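# Clamp marked flat bar upright in vise at line

## Task

Stand the marked flat bar upright in the vise so the top edge of the jaws lies along the middle of the line drawn on the bar, then tighten the vise until the bar is firmly held without help. At the end nothing but the jaws (and the robot's arms) may be in contact with the bar, and the bar must not extend beyond either side of the jaws. Release the bar and move the arms away; it only counts if the vise, not the robot, is what keeps the bar in place.

## Robot and tools

Robot: two 6-joint arms with parallel grippers, named left_arm and right_arm. These are only names, not image sides. left_arm's base is at (+0.031, +0.374, 0) m and right_arm's at (-0.028, -0.366, 0) m, both facing nearly along +x. Scene frame: origin on the table top between the arms, +x out over the table, +z up, left_arm on the +y side. A vise with a marked flat bar is on the table; a reference image called vise manual shows it.

Gripper frame: fingers point along the gripper's +z and close along its y axis. end_effector_position is the point between the pads, roughly 1 cm short of the fingertips. A wrist camera mount sits on each gripper body.

The 14-number row used by every moving tool: first left_arm's 7 numbers, then right_arm's 7: dx, dy, dz, rx, ry, rz, opening. Always send all 14, even if one arm stays still. dx to rz are an offset, not a pose: expressed in that gripper's own axes and measured from the gripper pose printed in the most recent result that shows it (before any such result, and for later calls within one reply, from where the robot actually is when the call starts). Scale: 1.0 equals 0.6 m of travel or 180 degrees; values run from -1 to 1. rx, ry, rz form a single rotation vector. opening is absolute, not an offset: +1 is fully open (0.094 m), -1 closed.

execute_actions(actions, pictures): actions is a list holding at most one item. An empty list just returns the current state. An action is {"rows": [...], "steps": n} with 1 to 15 rows and at most 15 steps of 1/30 s each (default 15); each row is played for one step, the last row repeats to fill the steps, and every row is measured from the same starting pose, not chained. A wait is {"steps": n} with up to 300 steps, counted from the previous result, so thinking time eats into it. A refused call sends nothing. pictures (boolean) turns camera images on or off.

move(target, speed): target is one 14-number row as above; each gripper travels in a straight line toward its offset goal, both paths finishing together in 0.5 to 10 s (cut off at 10 s). speed is the path's top speed in m/s, 0.002 to 0.5, default 0.25; turning is capped at twice that in rad/s. The opening is sent at the start. Paths do not avoid obstacles or the other arm, and the hand can lag, drift, or overshoot the speed, especially at full reach. Faster contact and targets set deeper past a contact mean harder hits and pushes. The result adds a move: line with the ending (done, off_target, moving, held, fault), any limits (paced = the sent pose was clipped; held = some steps were blocked, after which the arm may rush) and each gripper's distance from its goal.

wait(seconds): 0 to 10 s of letting the scene run with no new command.

zoom_image(camera, region): enlarges part of the latest image from cam_high, cam_low, cam_left_wrist or cam_right_wrist; region is [x0, y0, x1, y1] in pixels from the top-left, at most 504 by 504. Images are 896x504.

show_instructions() shows the reference images; read_manual(section) returns licence text only; finished_scene(scene) ends the given scene number irreversibly and reports success.

Results: a state line gives each gripper's position (m) and quat_wxyz in the scene frame (less accurate at long reach), grip_measured on the opening scale (each gripper may be off by about 1 mm), joint positions and torques, and, for results with nothing pending, a Hand target line. pose unreachable means the clearance check altered or blocked that arm's command; HELD marks the affected steps. FAULT and OVER-TEMPERATURE FAULT lines report stops; MOTOR HOT warns from 75 °C, 90 °C stops the arm for 10 s, 100 °C makes it drop.

Control behaviour: each step the command is clipped to within 70 mm and 16 degrees of the measured pose, then solved by damped IK, favouring position over orientation. Arms tend to end a centimetre or more low, and zero offsets let them creep downward, because zeros drive back toward the reference pose. To hold an arm steady, give the correcting offset in a reply's first call and zeros afterwards, raising the aim if it still sags. After an action the arm only continues to its last clipped pose, so long moves need several calls. Joint limits (rad): waist -2.618 to 3.054, shoulder 0 to 3.142, elbow 0 to 3.142, wrist pitch and yaw -1.571 to 1.571, wrist roll -2.094 to 2.094.

Gripping: command an opening about 0.03 below grip_measured to hold firmly, less for a lighter hold; pad force tops out near 50 to 62 N, lower for parts under about 2 mm thick. Occasional tugs on held parts or pushes on loose ones may occur.

Avoid: dropping the bar, knocking anything off the table (instant failure), slamming or pushing hard, letting the arms collide, and long loaded holds that overheat motors. Time spent thinking keeps the simulation running.

Each tool is called after "Emit:" as name(argument=value, ...), one argument or row to a line, values as JSON.

## Session

Emit:
execute_actions(
  actions=[],
)

Scene clock: 0.00 s of 7200.00 s.
left_arm: end_effector_position=(+0.3374, -0.1263, +0.2253) grip_measured=+1.000 end_effector_quat_wxyz=(+0.569, -0.034, +0.749, -0.337) | right_arm: end_effector_position=(+0.0414, -0.1842, +0.2832) grip_measured=+1.000 end_effector_quat_wxyz=(+0.361, -0.600, +0.678, +0.225)
Joint positions: left_arm=[-1.192  2.043  1.421  0.454 -0.728 -0.693  0.094] | right_arm=[ 1.041  0.663  1.118 -1.165 -0.203 -0.339  0.094]
Joint velocities: left_arm=[-0.022 -0.007 -0.032  0.066 -0.051  0.081  0.   ] | right_arm=[-0.007 -0.022 -0.017 -0.037 -0.051  0.007  0.   ]
Joint torques (N m, as the arm reports them, + toward a larger angle): no reading
Motor temperatures (°C, as the motors report them): left_arm=[17 22 22 27 20 19] | right_arm=[20 22 23 29 21 17]
Hand target (left_arm): +0.338, -0.126, +0.239; +0.573, -0.040, +0.742, -0.347
Hand target (right_arm): +0.041, -0.184, +0.287; +0.366, -0.599, +0.675, +0.227

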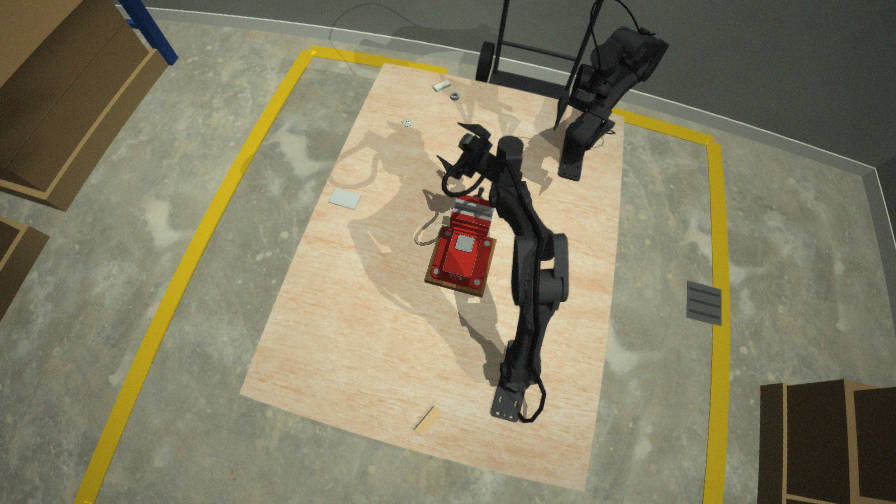

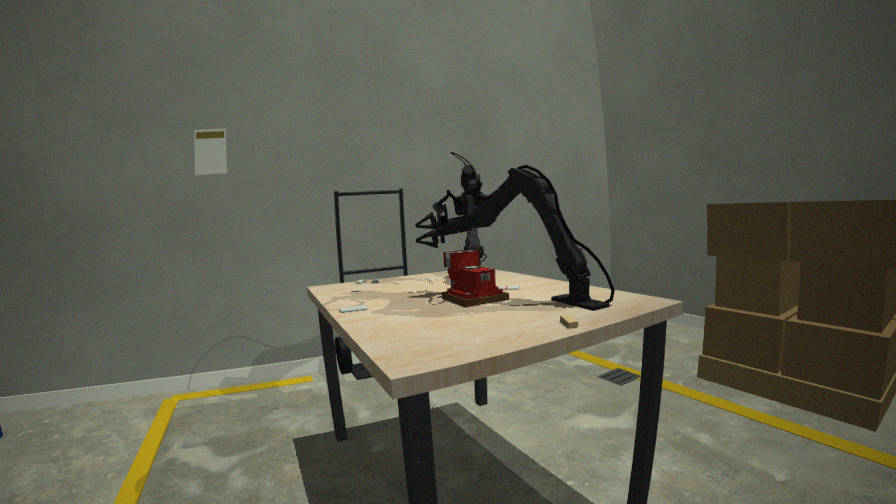

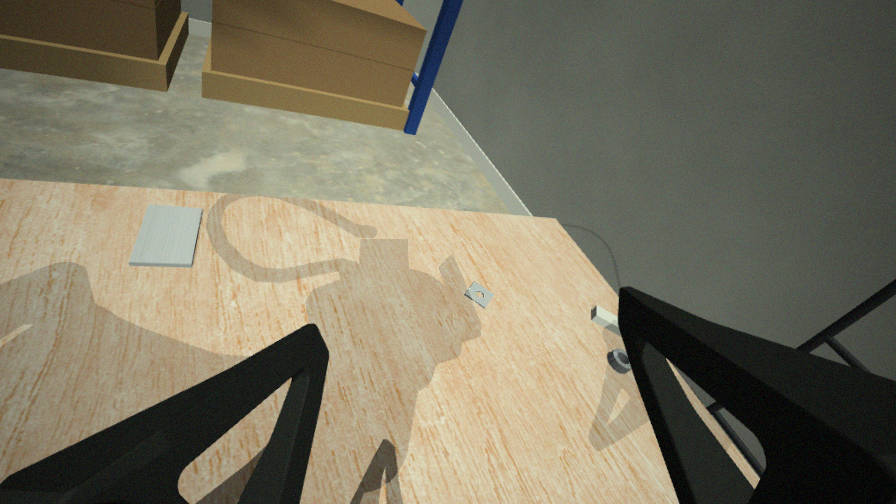

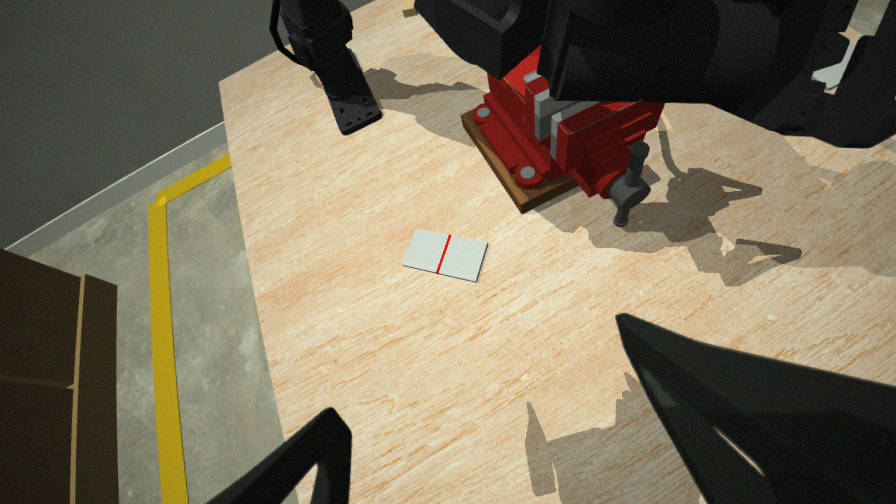

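Emit:
zoom_image(
  camera="cam_high",
  region=[410, 170, 540, 310],
)

Emit:
zoom_image(
  camera="cam_right_wrist",
  region=[380, 40, 700, 300],
)

Emit:
zoom_image(
  camera="cam_low",
  region=[420, 230, 540, 320],
)

Region (410, 170, 540, 310) of cam_high's 896x504 image, scaled by 3.600, with more detail than that image has; it fills the left 468 columns of this view, and the rest is white.

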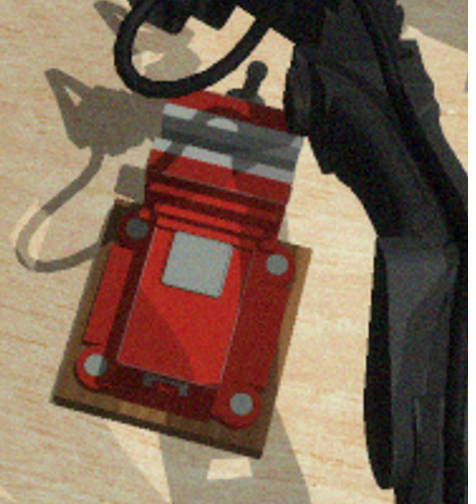

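Region (380, 40, 700, 300) of cam_right_wrist's 896x504 image, scaled by 1.575, with more detail than that image has; it fills the top 410 rows of this view, and the rest is white.

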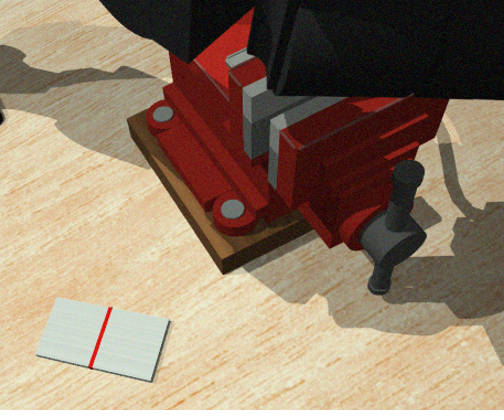

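Region (420, 230, 540, 320) of cam_low's 896x504 image, scaled by 4.200, with more detail than that image has; it fills the top 378 rows of this view, and the rest is white.

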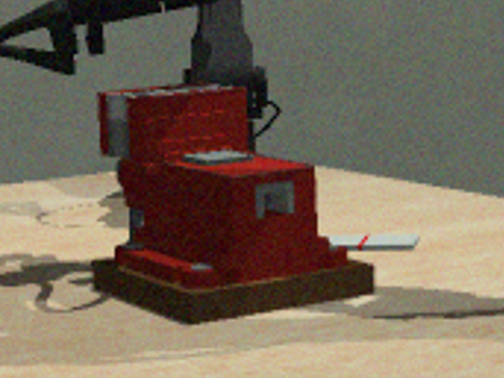

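Emit:
zoom_image(
  camera="cam_high",
  region=[440, 180, 510, 240],
)

Emit:
zoom_image(
  camera="cam_high",
  region=[415, 215, 505, 305],
)

Emit:
zoom_image(
  camera="cam_right_wrist",
  region=[390, 190, 540, 300],
)

Emit:
zoom_image(
  camera="cam_right_wrist",
  region=[450, 60, 680, 240],
)

Region (440, 180, 510, 240) of cam_high's 896x504 image, scaled by 7.200, with more detail than that image has; it fills the top 432 rows of this view, and the rest is white.

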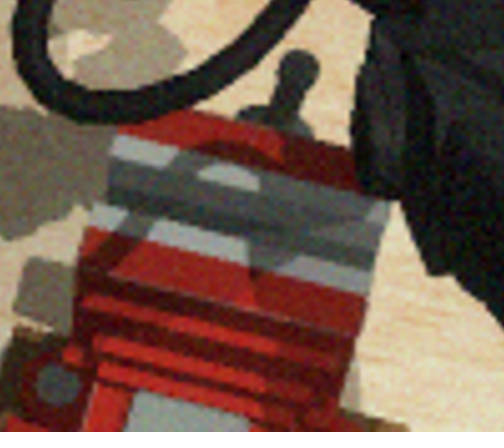

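Region (415, 215, 505, 305) of cam_high's 896x504 image, scaled by 5.600, with more detail than that image has.

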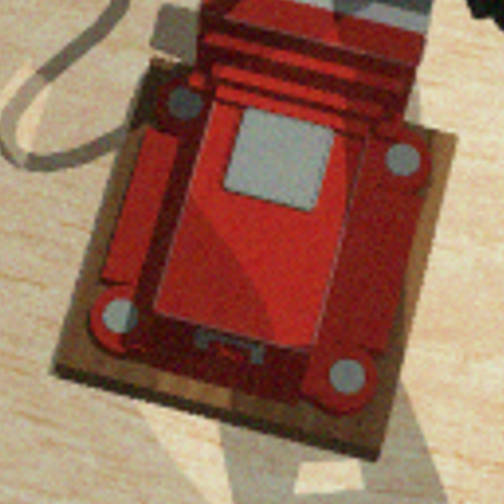

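Region (390, 190, 540, 300) of cam_right_wrist's 896x504 image, scaled by 3.360, with more detail than that image has; it fills the top 370 rows of this view, and the rest is white.

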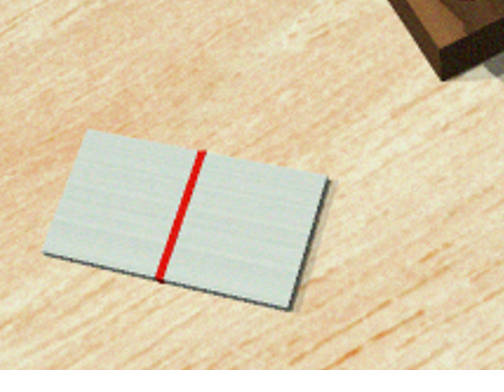

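Region (450, 60, 680, 240) of cam_right_wrist's 896x504 image, scaled by 2.191, with more detail than that image has; it fills the top 394 rows of this view, and the rest is white.

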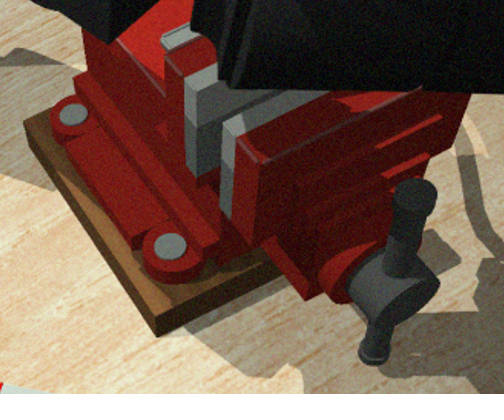

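Emit:
move(
  target=[0.1625,0.056,-0.4546,-0.0762,0.4656,0.2171,-0.2,0.1705,-0.343,0.2662,-0.0201,-0.156,0.036,-1],
  speed=0.5,
)

Scene clock: 62.67 s of 7200.00 s.
left_arm: end_effector_position=(+0.0790, -0.0120, +0.1490) grip_measured=-0.197 end_effector_quat_wxyz=(-0.001, +0.356, +0.934, +0.012) | right_arm: end_effector_position=(+0.2756, -0.1728, +0.1317) grip_measured=-0.988 end_effector_quat_wxyz=(+0.489, -0.500, +0.595, +0.395)
Joint positions: left_arm=[-1.419  2.073  2.022 -1.542 -0.01  -0.726  0.038] | right_arm=[ 0.104  1.607  0.629  0.305 -1.229 -0.662  0.001]
Joint velocities: left_arm=[-0.002  0.007 -0.012  0.007  0.081  0.022  0.   ] | right_arm=[ 0.012 -0.002 -0.007  0.066  0.007  0.007  0.001]
Joint torques (N m, as the arm reports them, + toward a larger angle): left_arm=[ -0.37 -11.25   8.63   0.18   0.03   0.12] | right_arm=[-0.13 -4.85  6.27  1.29 -0.55  0.09]
Motor temperatures (°C, as the motors report them): left_arm=[17 31 25 30 20 19] | right_arm=[20 22 25 33 21 17]
Hand target (left_arm): +0.076, -0.017, +0.160; +0.003, +0.363, +0.932, -0.003
Hand target (right_arm): +0.273, -0.173, +0.129; +0.486, -0.497, +0.595, +0.404
Off the commanded pose (left_arm): 0.012 m, 2 deg.
Off the commanded pose (right_arm): 0.003 m, 1 deg.
joint sent to its limit (left arm) — the command would take joint 4 (wrist pitch) past its lower limit, so that joint was sent only as far as its limit.
move: off_target (left_arm)

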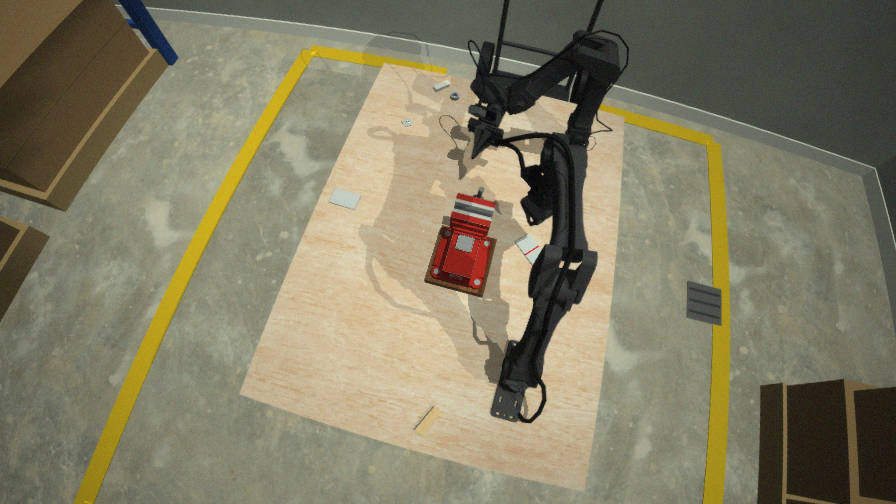

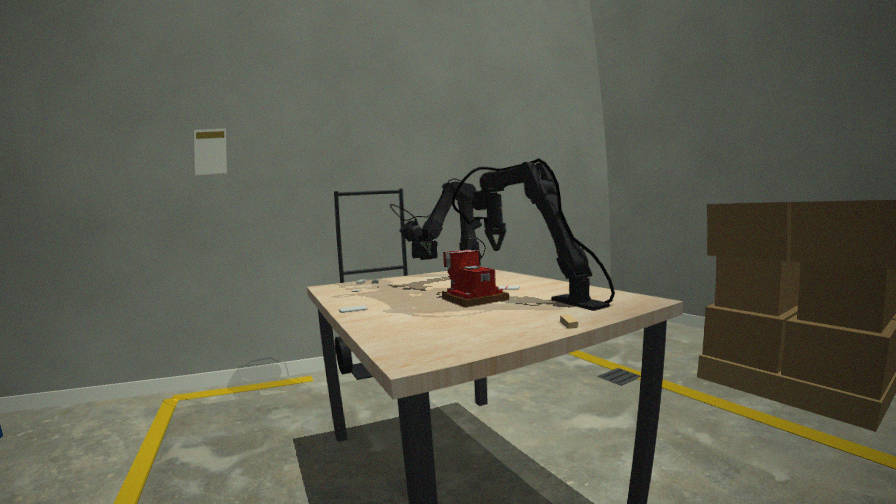

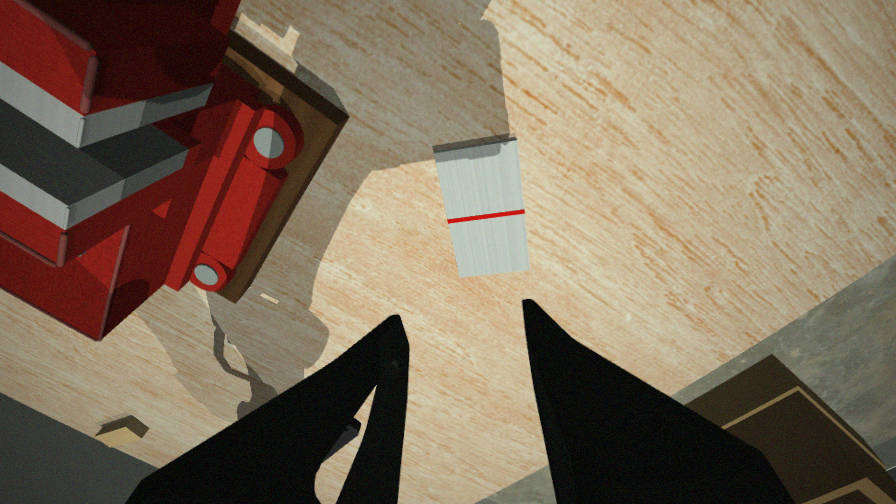

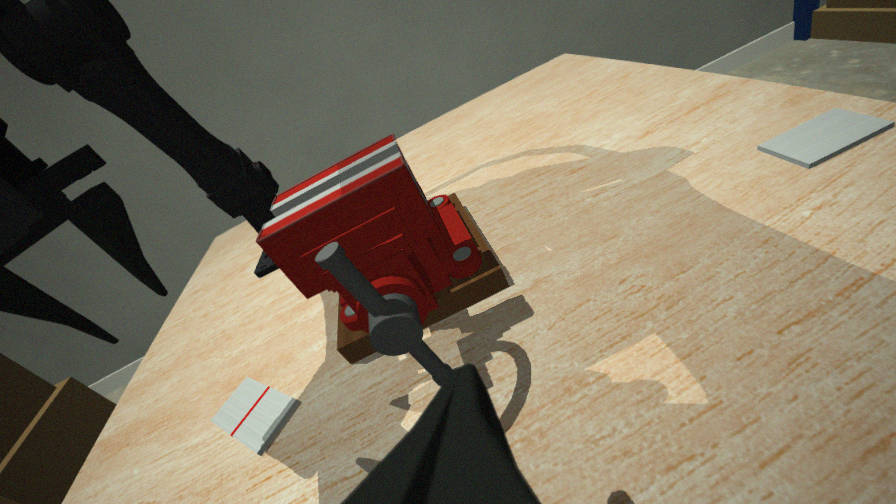

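Emit:
execute_actions(
  actions=[],
)

Scene clock: 82.40 s of 7200.00 s.
left_arm: end_effector_position=(+0.0789, -0.0119, +0.1490) grip_measured=-0.197 end_effector_quat_wxyz=(-0.001, +0.356, +0.934, +0.012) | right_arm: end_effector_position=(+0.2760, -0.1728, +0.1321) grip_measured=-0.988 end_effector_quat_wxyz=(+0.490, -0.500, +0.595, +0.395)
Joint positions: left_arm=[-1.419  2.073  2.022 -1.542 -0.01  -0.726  0.038] | right_arm=[ 0.104  1.607  0.629  0.31  -1.229 -0.659  0.001]
Joint velocities: left_arm=[-0.007 -0.002  0.017  0.066  0.037 -0.051 -0.   ] | right_arm=[-0.027 -0.002  0.012  0.022 -0.007 -0.022 -0.001]
Joint torques (N m, as the arm reports them, + toward a larger angle): left_arm=[ -0.35 -11.26   8.64   0.17   0.05   0.11] | right_arm=[-0.13 -4.86  6.05  1.29 -0.55  0.02]
Motor temperatures (°C, as the motors report them): left_arm=[17 30 26 27 20 19] | right_arm=[20 23 25 32 22 17]
Hand target (left_arm): +0.076, -0.017, +0.160; +0.003, +0.362, +0.932, -0.003
Hand target (right_arm): +0.273, -0.173, +0.129; +0.486, -0.497, +0.595, +0.404
Off the commanded pose (left_arm): 0.012 m, 2 deg.
Off the commanded pose (right_arm): 0.004 m, 1 deg.
Steps of this call (steps 1 to 592: nothing new was sent). Readings (end_effector_position):
1: left_arm (+0.0789, -0.0120, +0.1490) | right_arm (+0.2757, -0.1728, +0.1318)
2: left_arm (+0.0789, -0.0120, +0.1490) | right_arm (+0.2758, -0.1728, +0.1319)
4: left_arm (+0.0789, -0.0120, +0.1490) | right_arm (+0.2758, -0.1728, +0.1319)
8: left_arm (+0.0789, -0.0120, +0.1490) | right_arm (+0.2759, -0.1728, +0.1320)
592: the state above

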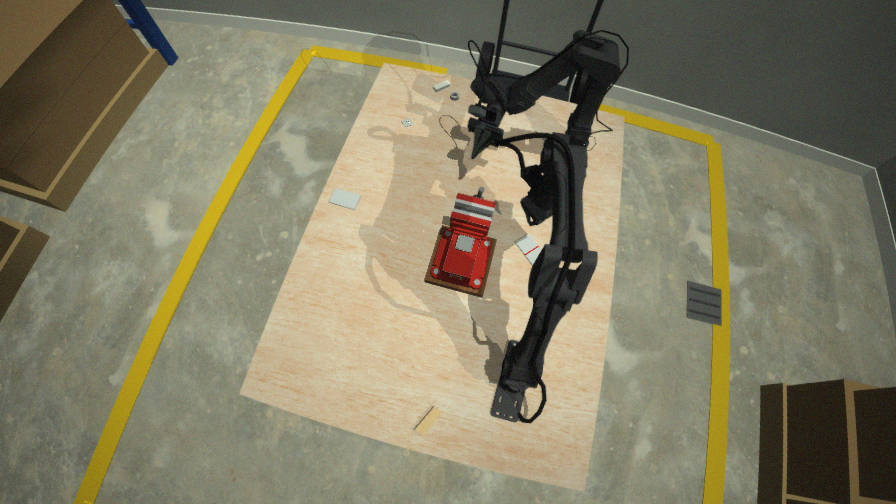

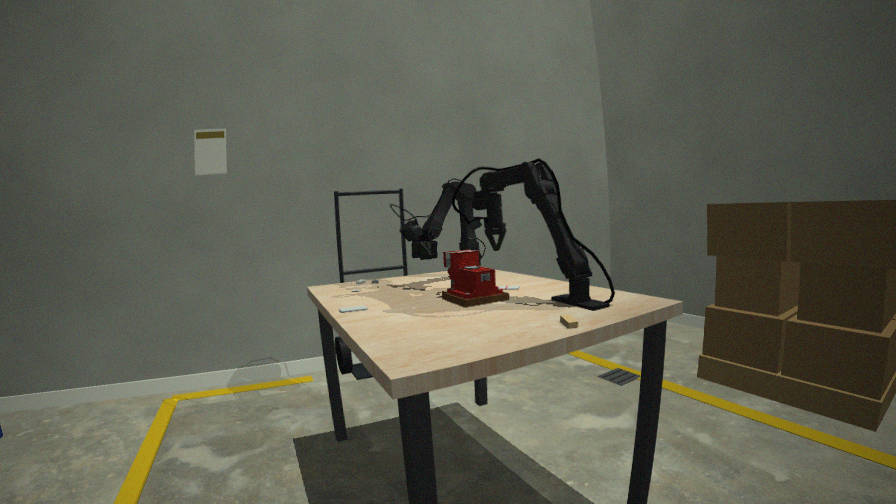

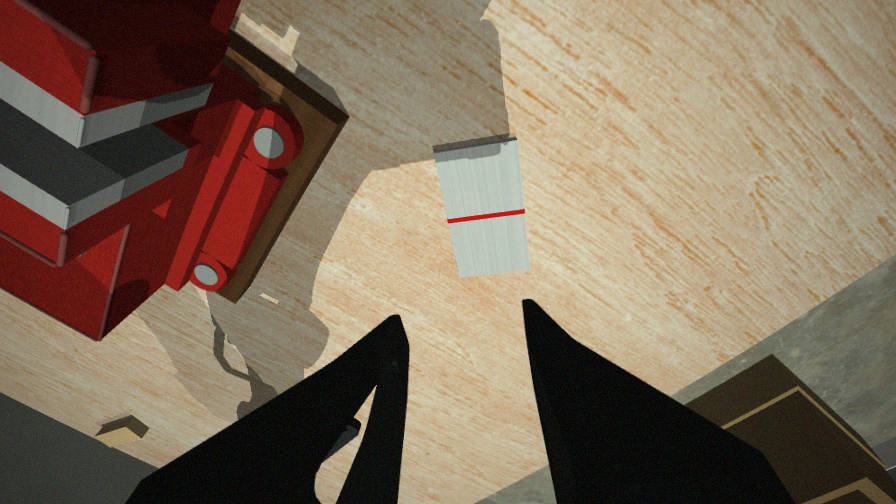

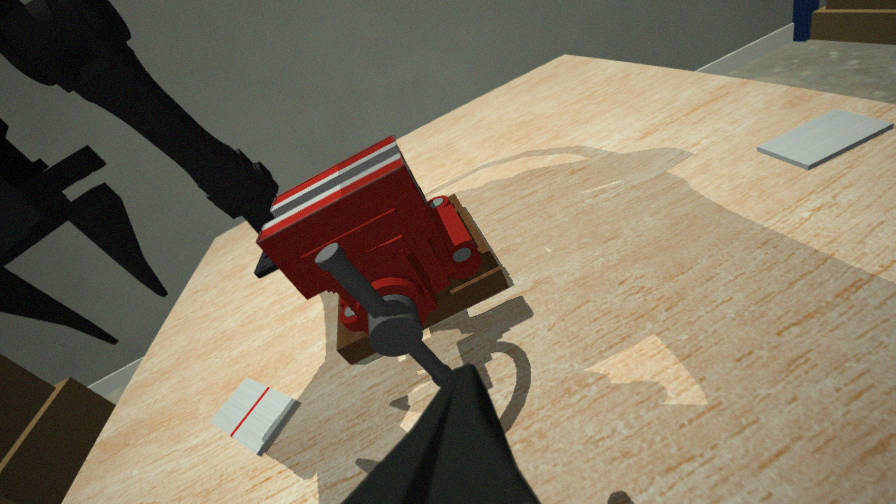

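Emit:
zoom_image(
  camera="cam_right_wrist",
  region=[190, 350, 330, 470],
)

Emit:
zoom_image(
  camera="cam_low",
  region=[430, 230, 560, 320],
)

Region (190, 350, 330, 470) of cam_right_wrist's 896x504 image, scaled by 3.600, with more detail than that image has; it fills the top 432 rows of this view, and the rest is white.

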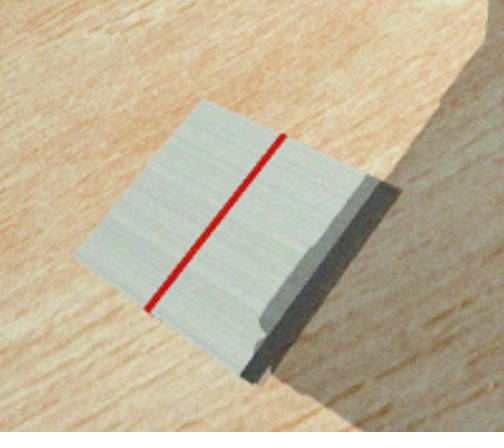

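Region (430, 230, 560, 320) of cam_low's 896x504 image, scaled by 3.877, with more detail than that image has; it fills the top 349 rows of this view, and the rest is white.

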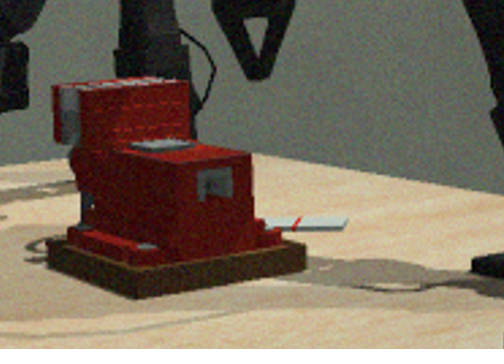

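Emit:
move(
  target=[-0.0013,-0.012,0.165,0.0069,-0.0034,0.0053,0.5,-0.002,0,0,0,0,0,-1],
  speed=0.2,
)

Scene clock: 114.73 s of 7200.00 s.
left_arm: end_effector_position=(+0.0786, -0.0130, +0.0512) grip_measured=+0.497 end_effector_quat_wxyz=(+0.001, +0.356, +0.934, +0.006) | right_arm: end_effector_position=(+0.2764, -0.1730, +0.1318) grip_measured=-0.988 end_effector_quat_wxyz=(+0.490, -0.499, +0.596, +0.394)
Joint positions: left_arm=[-1.419  2.067  1.623 -1.136 -0.007 -0.725  0.07 ] | right_arm=[ 0.104  1.607  0.629  0.31  -1.226 -0.659  0.001]
Joint velocities: left_arm=[ 0.017  0.002 -0.007 -0.022 -0.022  0.037  0.   ] | right_arm=[ 0.002 -0.032 -0.022 -0.066  0.051 -0.051  0.   ]
Joint torques (N m, as the arm reports them, + toward a larger angle): left_arm=[ -0.43 -11.48   4.89   0.39   0.06   0.11] | right_arm=[ 0.12 -5.96  7.24  1.17 -0.4   0.  ]
Motor temperatures (°C, as the motors report them): left_arm=[17 30 26 26 20 19] | right_arm=[20 23 25 32 22 17]
Hand target (left_arm): +0.075, -0.014, +0.050; +0.000, +0.364, +0.932, +0.000
Hand target (right_arm): +0.276, -0.173, +0.133; +0.490, -0.500, +0.595, +0.395
Off the commanded pose (left_arm): 0.004 m, 1 deg.
Off the commanded pose (right_arm): 0.002 m, 0 deg.
move: done

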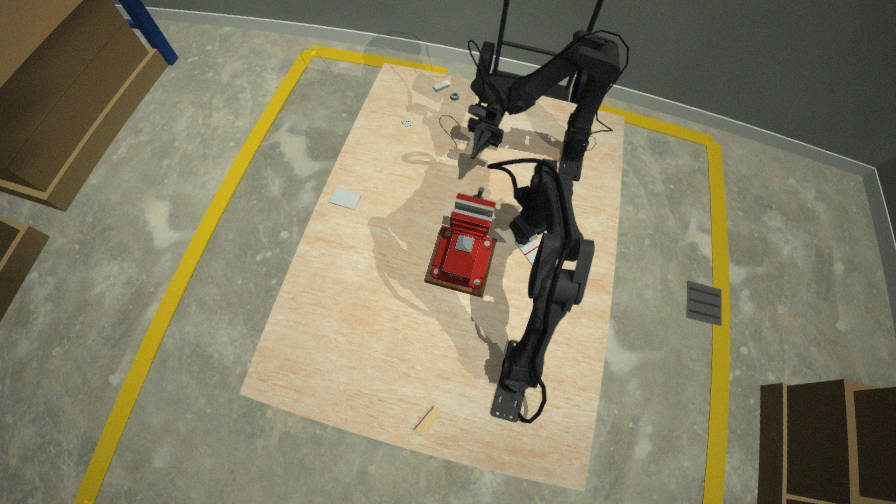

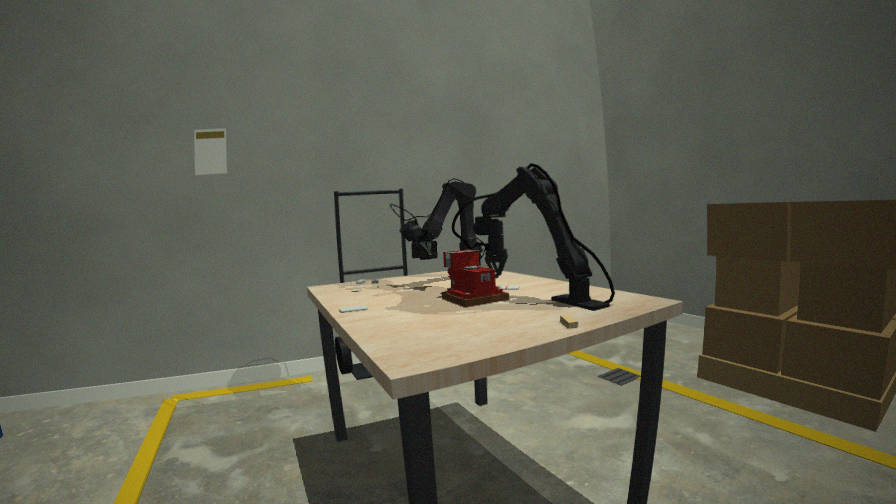

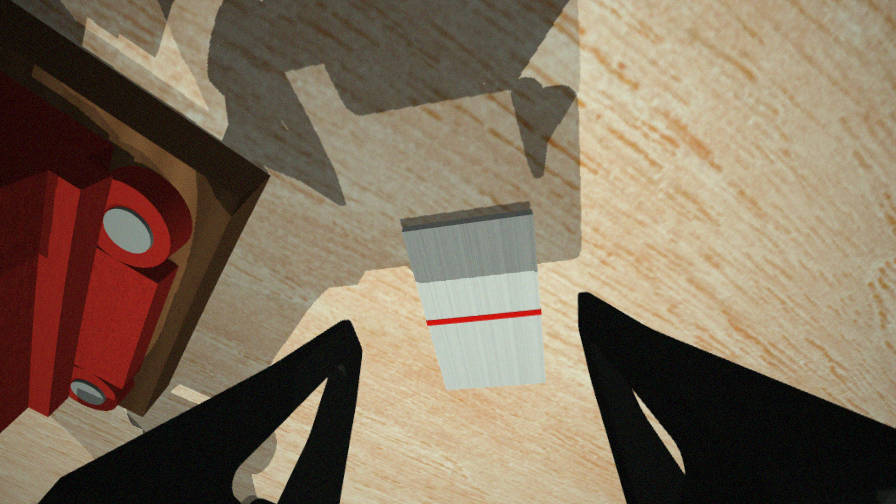

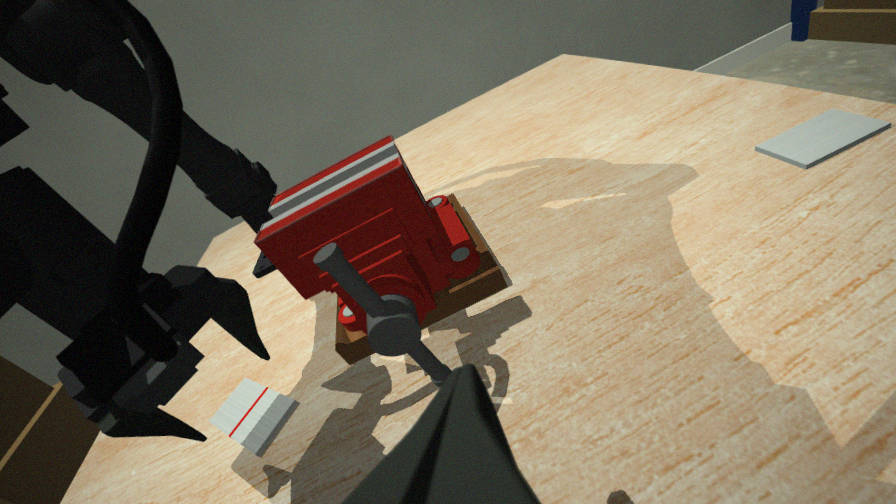

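Emit:
move(
  target=[0.010,0,0.062,0.003,-0.002,0,0.5,-0.002,0,0,0,0,0,-1],
  speed=0.12,
)

Scene clock: 141.17 s of 7200.00 s.
left_arm: end_effector_position=(+0.0780, -0.0083, +0.0180) grip_measured=+0.497 end_effector_quat_wxyz=(+0.003, +0.356, +0.934, +0.002) | right_arm: end_effector_position=(+0.2768, -0.1731, +0.1314) grip_measured=-0.988 end_effector_quat_wxyz=(+0.490, -0.499, +0.597, +0.393)
Joint positions: left_arm=[-1.419  2.076  1.499 -0.995 -0.007 -0.725  0.07 ] | right_arm=[ 0.104  1.607  0.629  0.31  -1.223 -0.659  0.001]
Joint velocities: left_arm=[ 0.002 -0.012 -0.007  0.066  0.051  0.022  0.001] | right_arm=[ 0.002 -0.022 -0.002 -0.037 -0.022 -0.037  0.002]
Joint torques (N m, as the arm reports them, + toward a larger angle): left_arm=[ -0.58 -10.93   4.8    0.43   0.02  -0.05] | right_arm=[ 0.12 -5.96  7.24  1.17 -0.39  0.  ]
Motor temperatures (°C, as the motors report them): left_arm=[17 30 25 25 20 19] | right_arm=[20 24 25 32 22 17]
Hand target (left_arm): +0.074, -0.008, +0.014; +0.002, +0.356, +0.934, +0.001
Hand target (right_arm): +0.276, -0.173, +0.133; +0.490, -0.499, +0.596, +0.394
Off the commanded pose (left_arm): 0.005 m, 0 deg.
Off the commanded pose (right_arm): 0.002 m, 0 deg.
move: done

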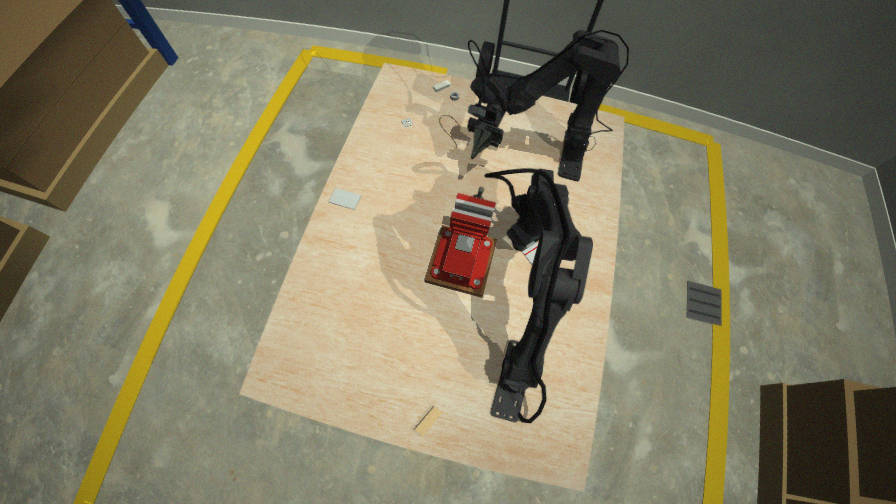

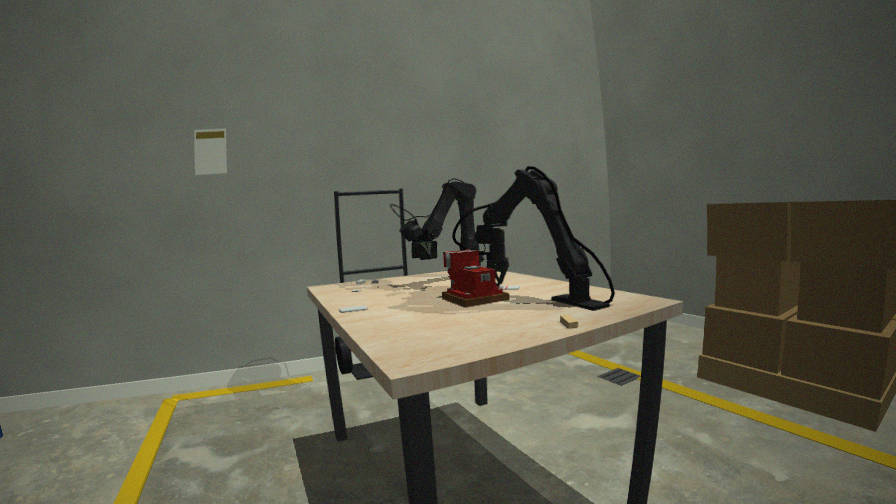

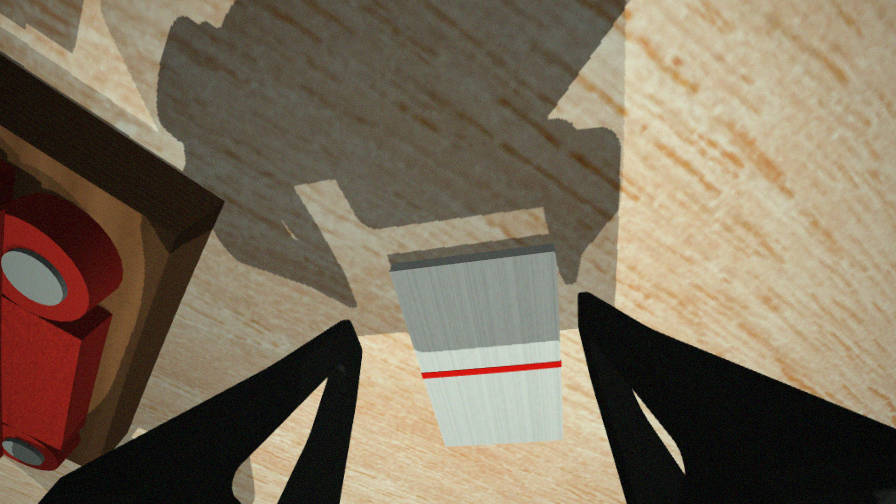

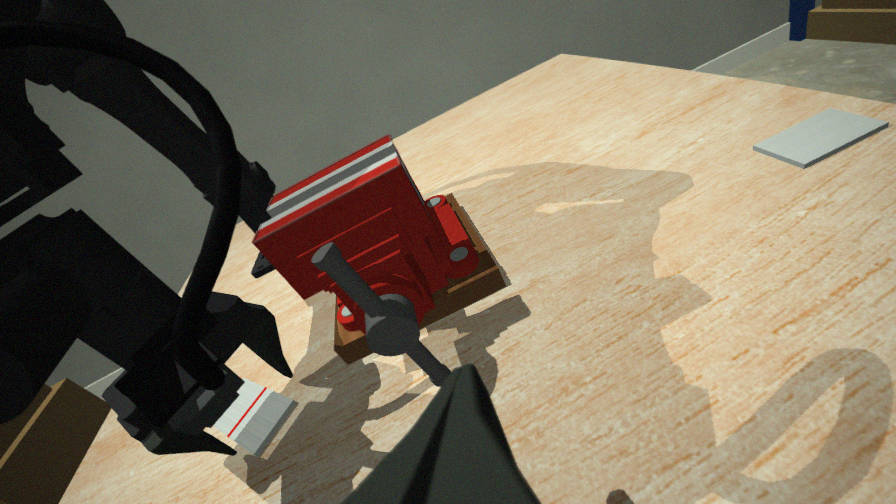

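Emit:
execute_actions(
  actions=[
    {"rows":[[-0.002,-0.002,0.002,0,0,0,0.45,-0.002,0,0,0,0,0,-1],[-0.004,-0.004,0.004,0,0,0,0.42,-0.002,0,0,0,0,0,-1],[-0.006,-0.006,0.006,0,0,0,0.4,-0.002,0,0,0,0,0,-1],[-0.008,-0.007,0.008,0,0,0,0.38,-0.002,0,0,0,0,0,-1],[-0.010,-0.009,0.010,0,0,0,0.36,-0.002,0,0,0,0,0,-1],[-0.011,-0.010,0.012,0,0,0,0.35,-0.002,0,0,0,0,0,-1]],"steps":14},
  ],
)

Scene clock: 155.93 s of 7200.00 s.
left_arm: end_effector_position=(+0.0777, -0.0072, +0.0074) grip_measured=+0.353 end_effector_quat_wxyz=(-0.003, +0.356, +0.934, +0.013) | right_arm: end_effector_position=(+0.2772, -0.1733, +0.1311) grip_measured=-0.988 end_effector_quat_wxyz=(+0.490, -0.499, +0.598, +0.392)
Joint positions: left_arm=[-1.419  2.108  1.504 -0.993 -0.006 -0.725  0.064] | right_arm=[ 0.104  1.607  0.629  0.31  -1.22  -0.659  0.001]
Joint velocities: left_arm=[-0.007 -0.017 -0.007  0.022  0.007  0.022 -0.001] | right_arm=[ 0.012  0.012 -0.002 -0.022  0.022 -0.051 -0.001]
Joint torques (N m, as the arm reports them, + toward a larger angle): left_arm=[ -0.2  -10.3    7.73   0.3   -0.02   0.02] | right_arm=[ 0.12 -5.95  7.24  1.17 -0.35  0.  ]
Motor temperatures (°C, as the motors report them): left_arm=[17 30 24 25 20 19] | right_arm=[20 24 25 31 22 17]
Hand target (left_arm): +0.079, -0.017, +0.011; +0.003, +0.356, +0.934, +0.002
Hand target (right_arm): +0.277, -0.173, +0.133; +0.490, -0.499, +0.597, +0.393
Off the commanded pose (left_arm): 0.011 m, 1 deg.
Off the commanded pose (right_arm): 0.002 m, 0 deg.
Steps of this call (steps 1 to 429: nothing new was sent; steps 430 to 443: all 14 steps of this action). Readings (end_effector_position):
430: left_arm (+0.0780, -0.0086, +0.0180) | right_arm (+0.2769, -0.1732, +0.1314)
431: left_arm (+0.0780, -0.0085, +0.0176) | right_arm (+0.2770, -0.1732, +0.1313)
433: left_arm (+0.0780, -0.0079, +0.0155) | right_arm (+0.2771, -0.1732, +0.1312)
437: left_arm (+0.0777, -0.0061, +0.0075) | right_arm (+0.2772, -0.1733, +0.1311)
443: the state above

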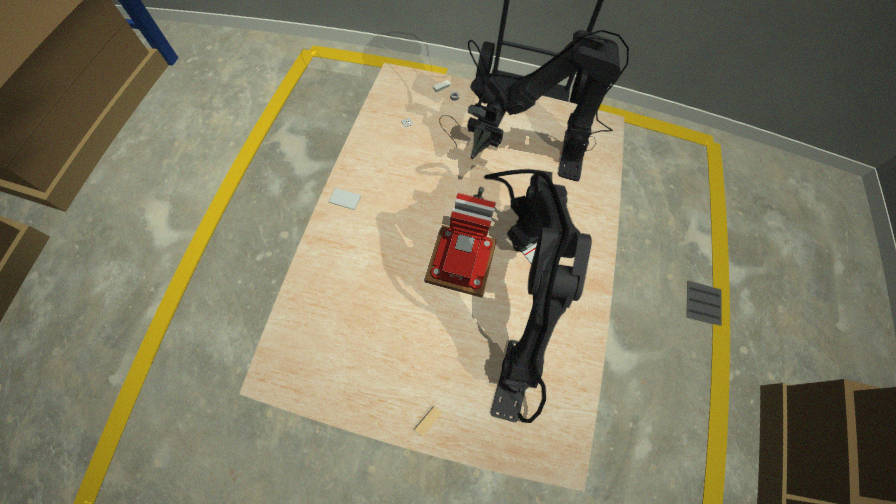

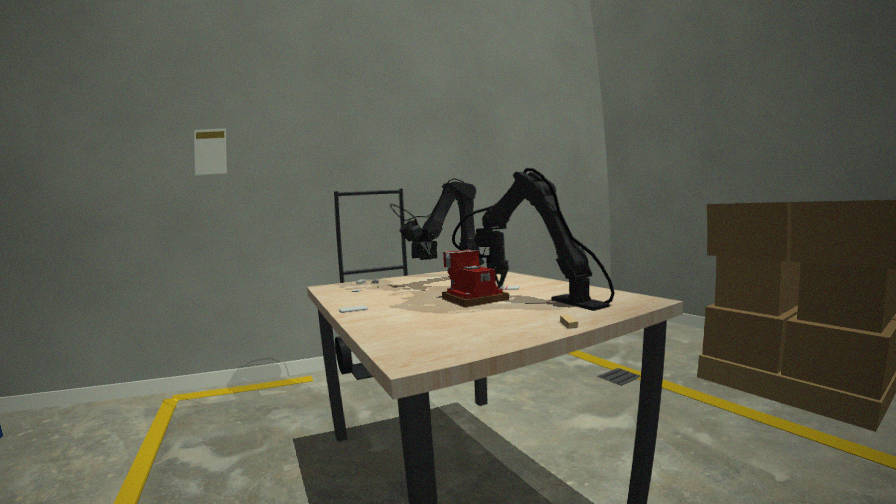

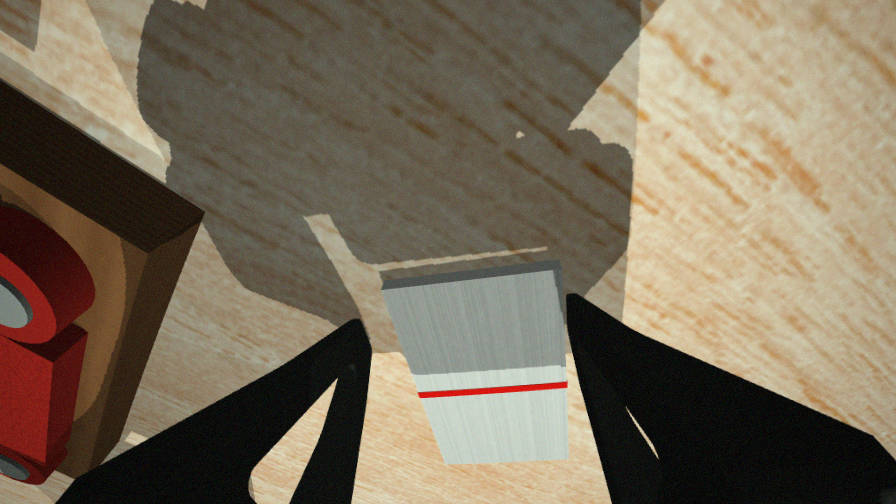

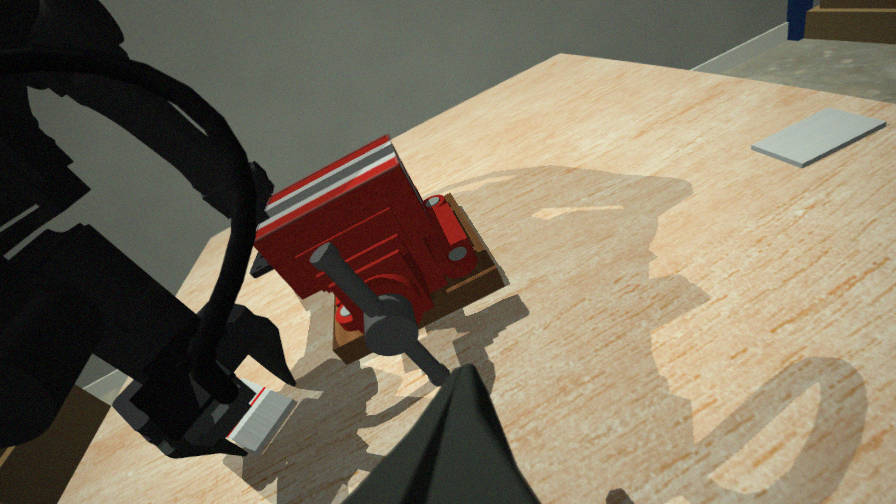

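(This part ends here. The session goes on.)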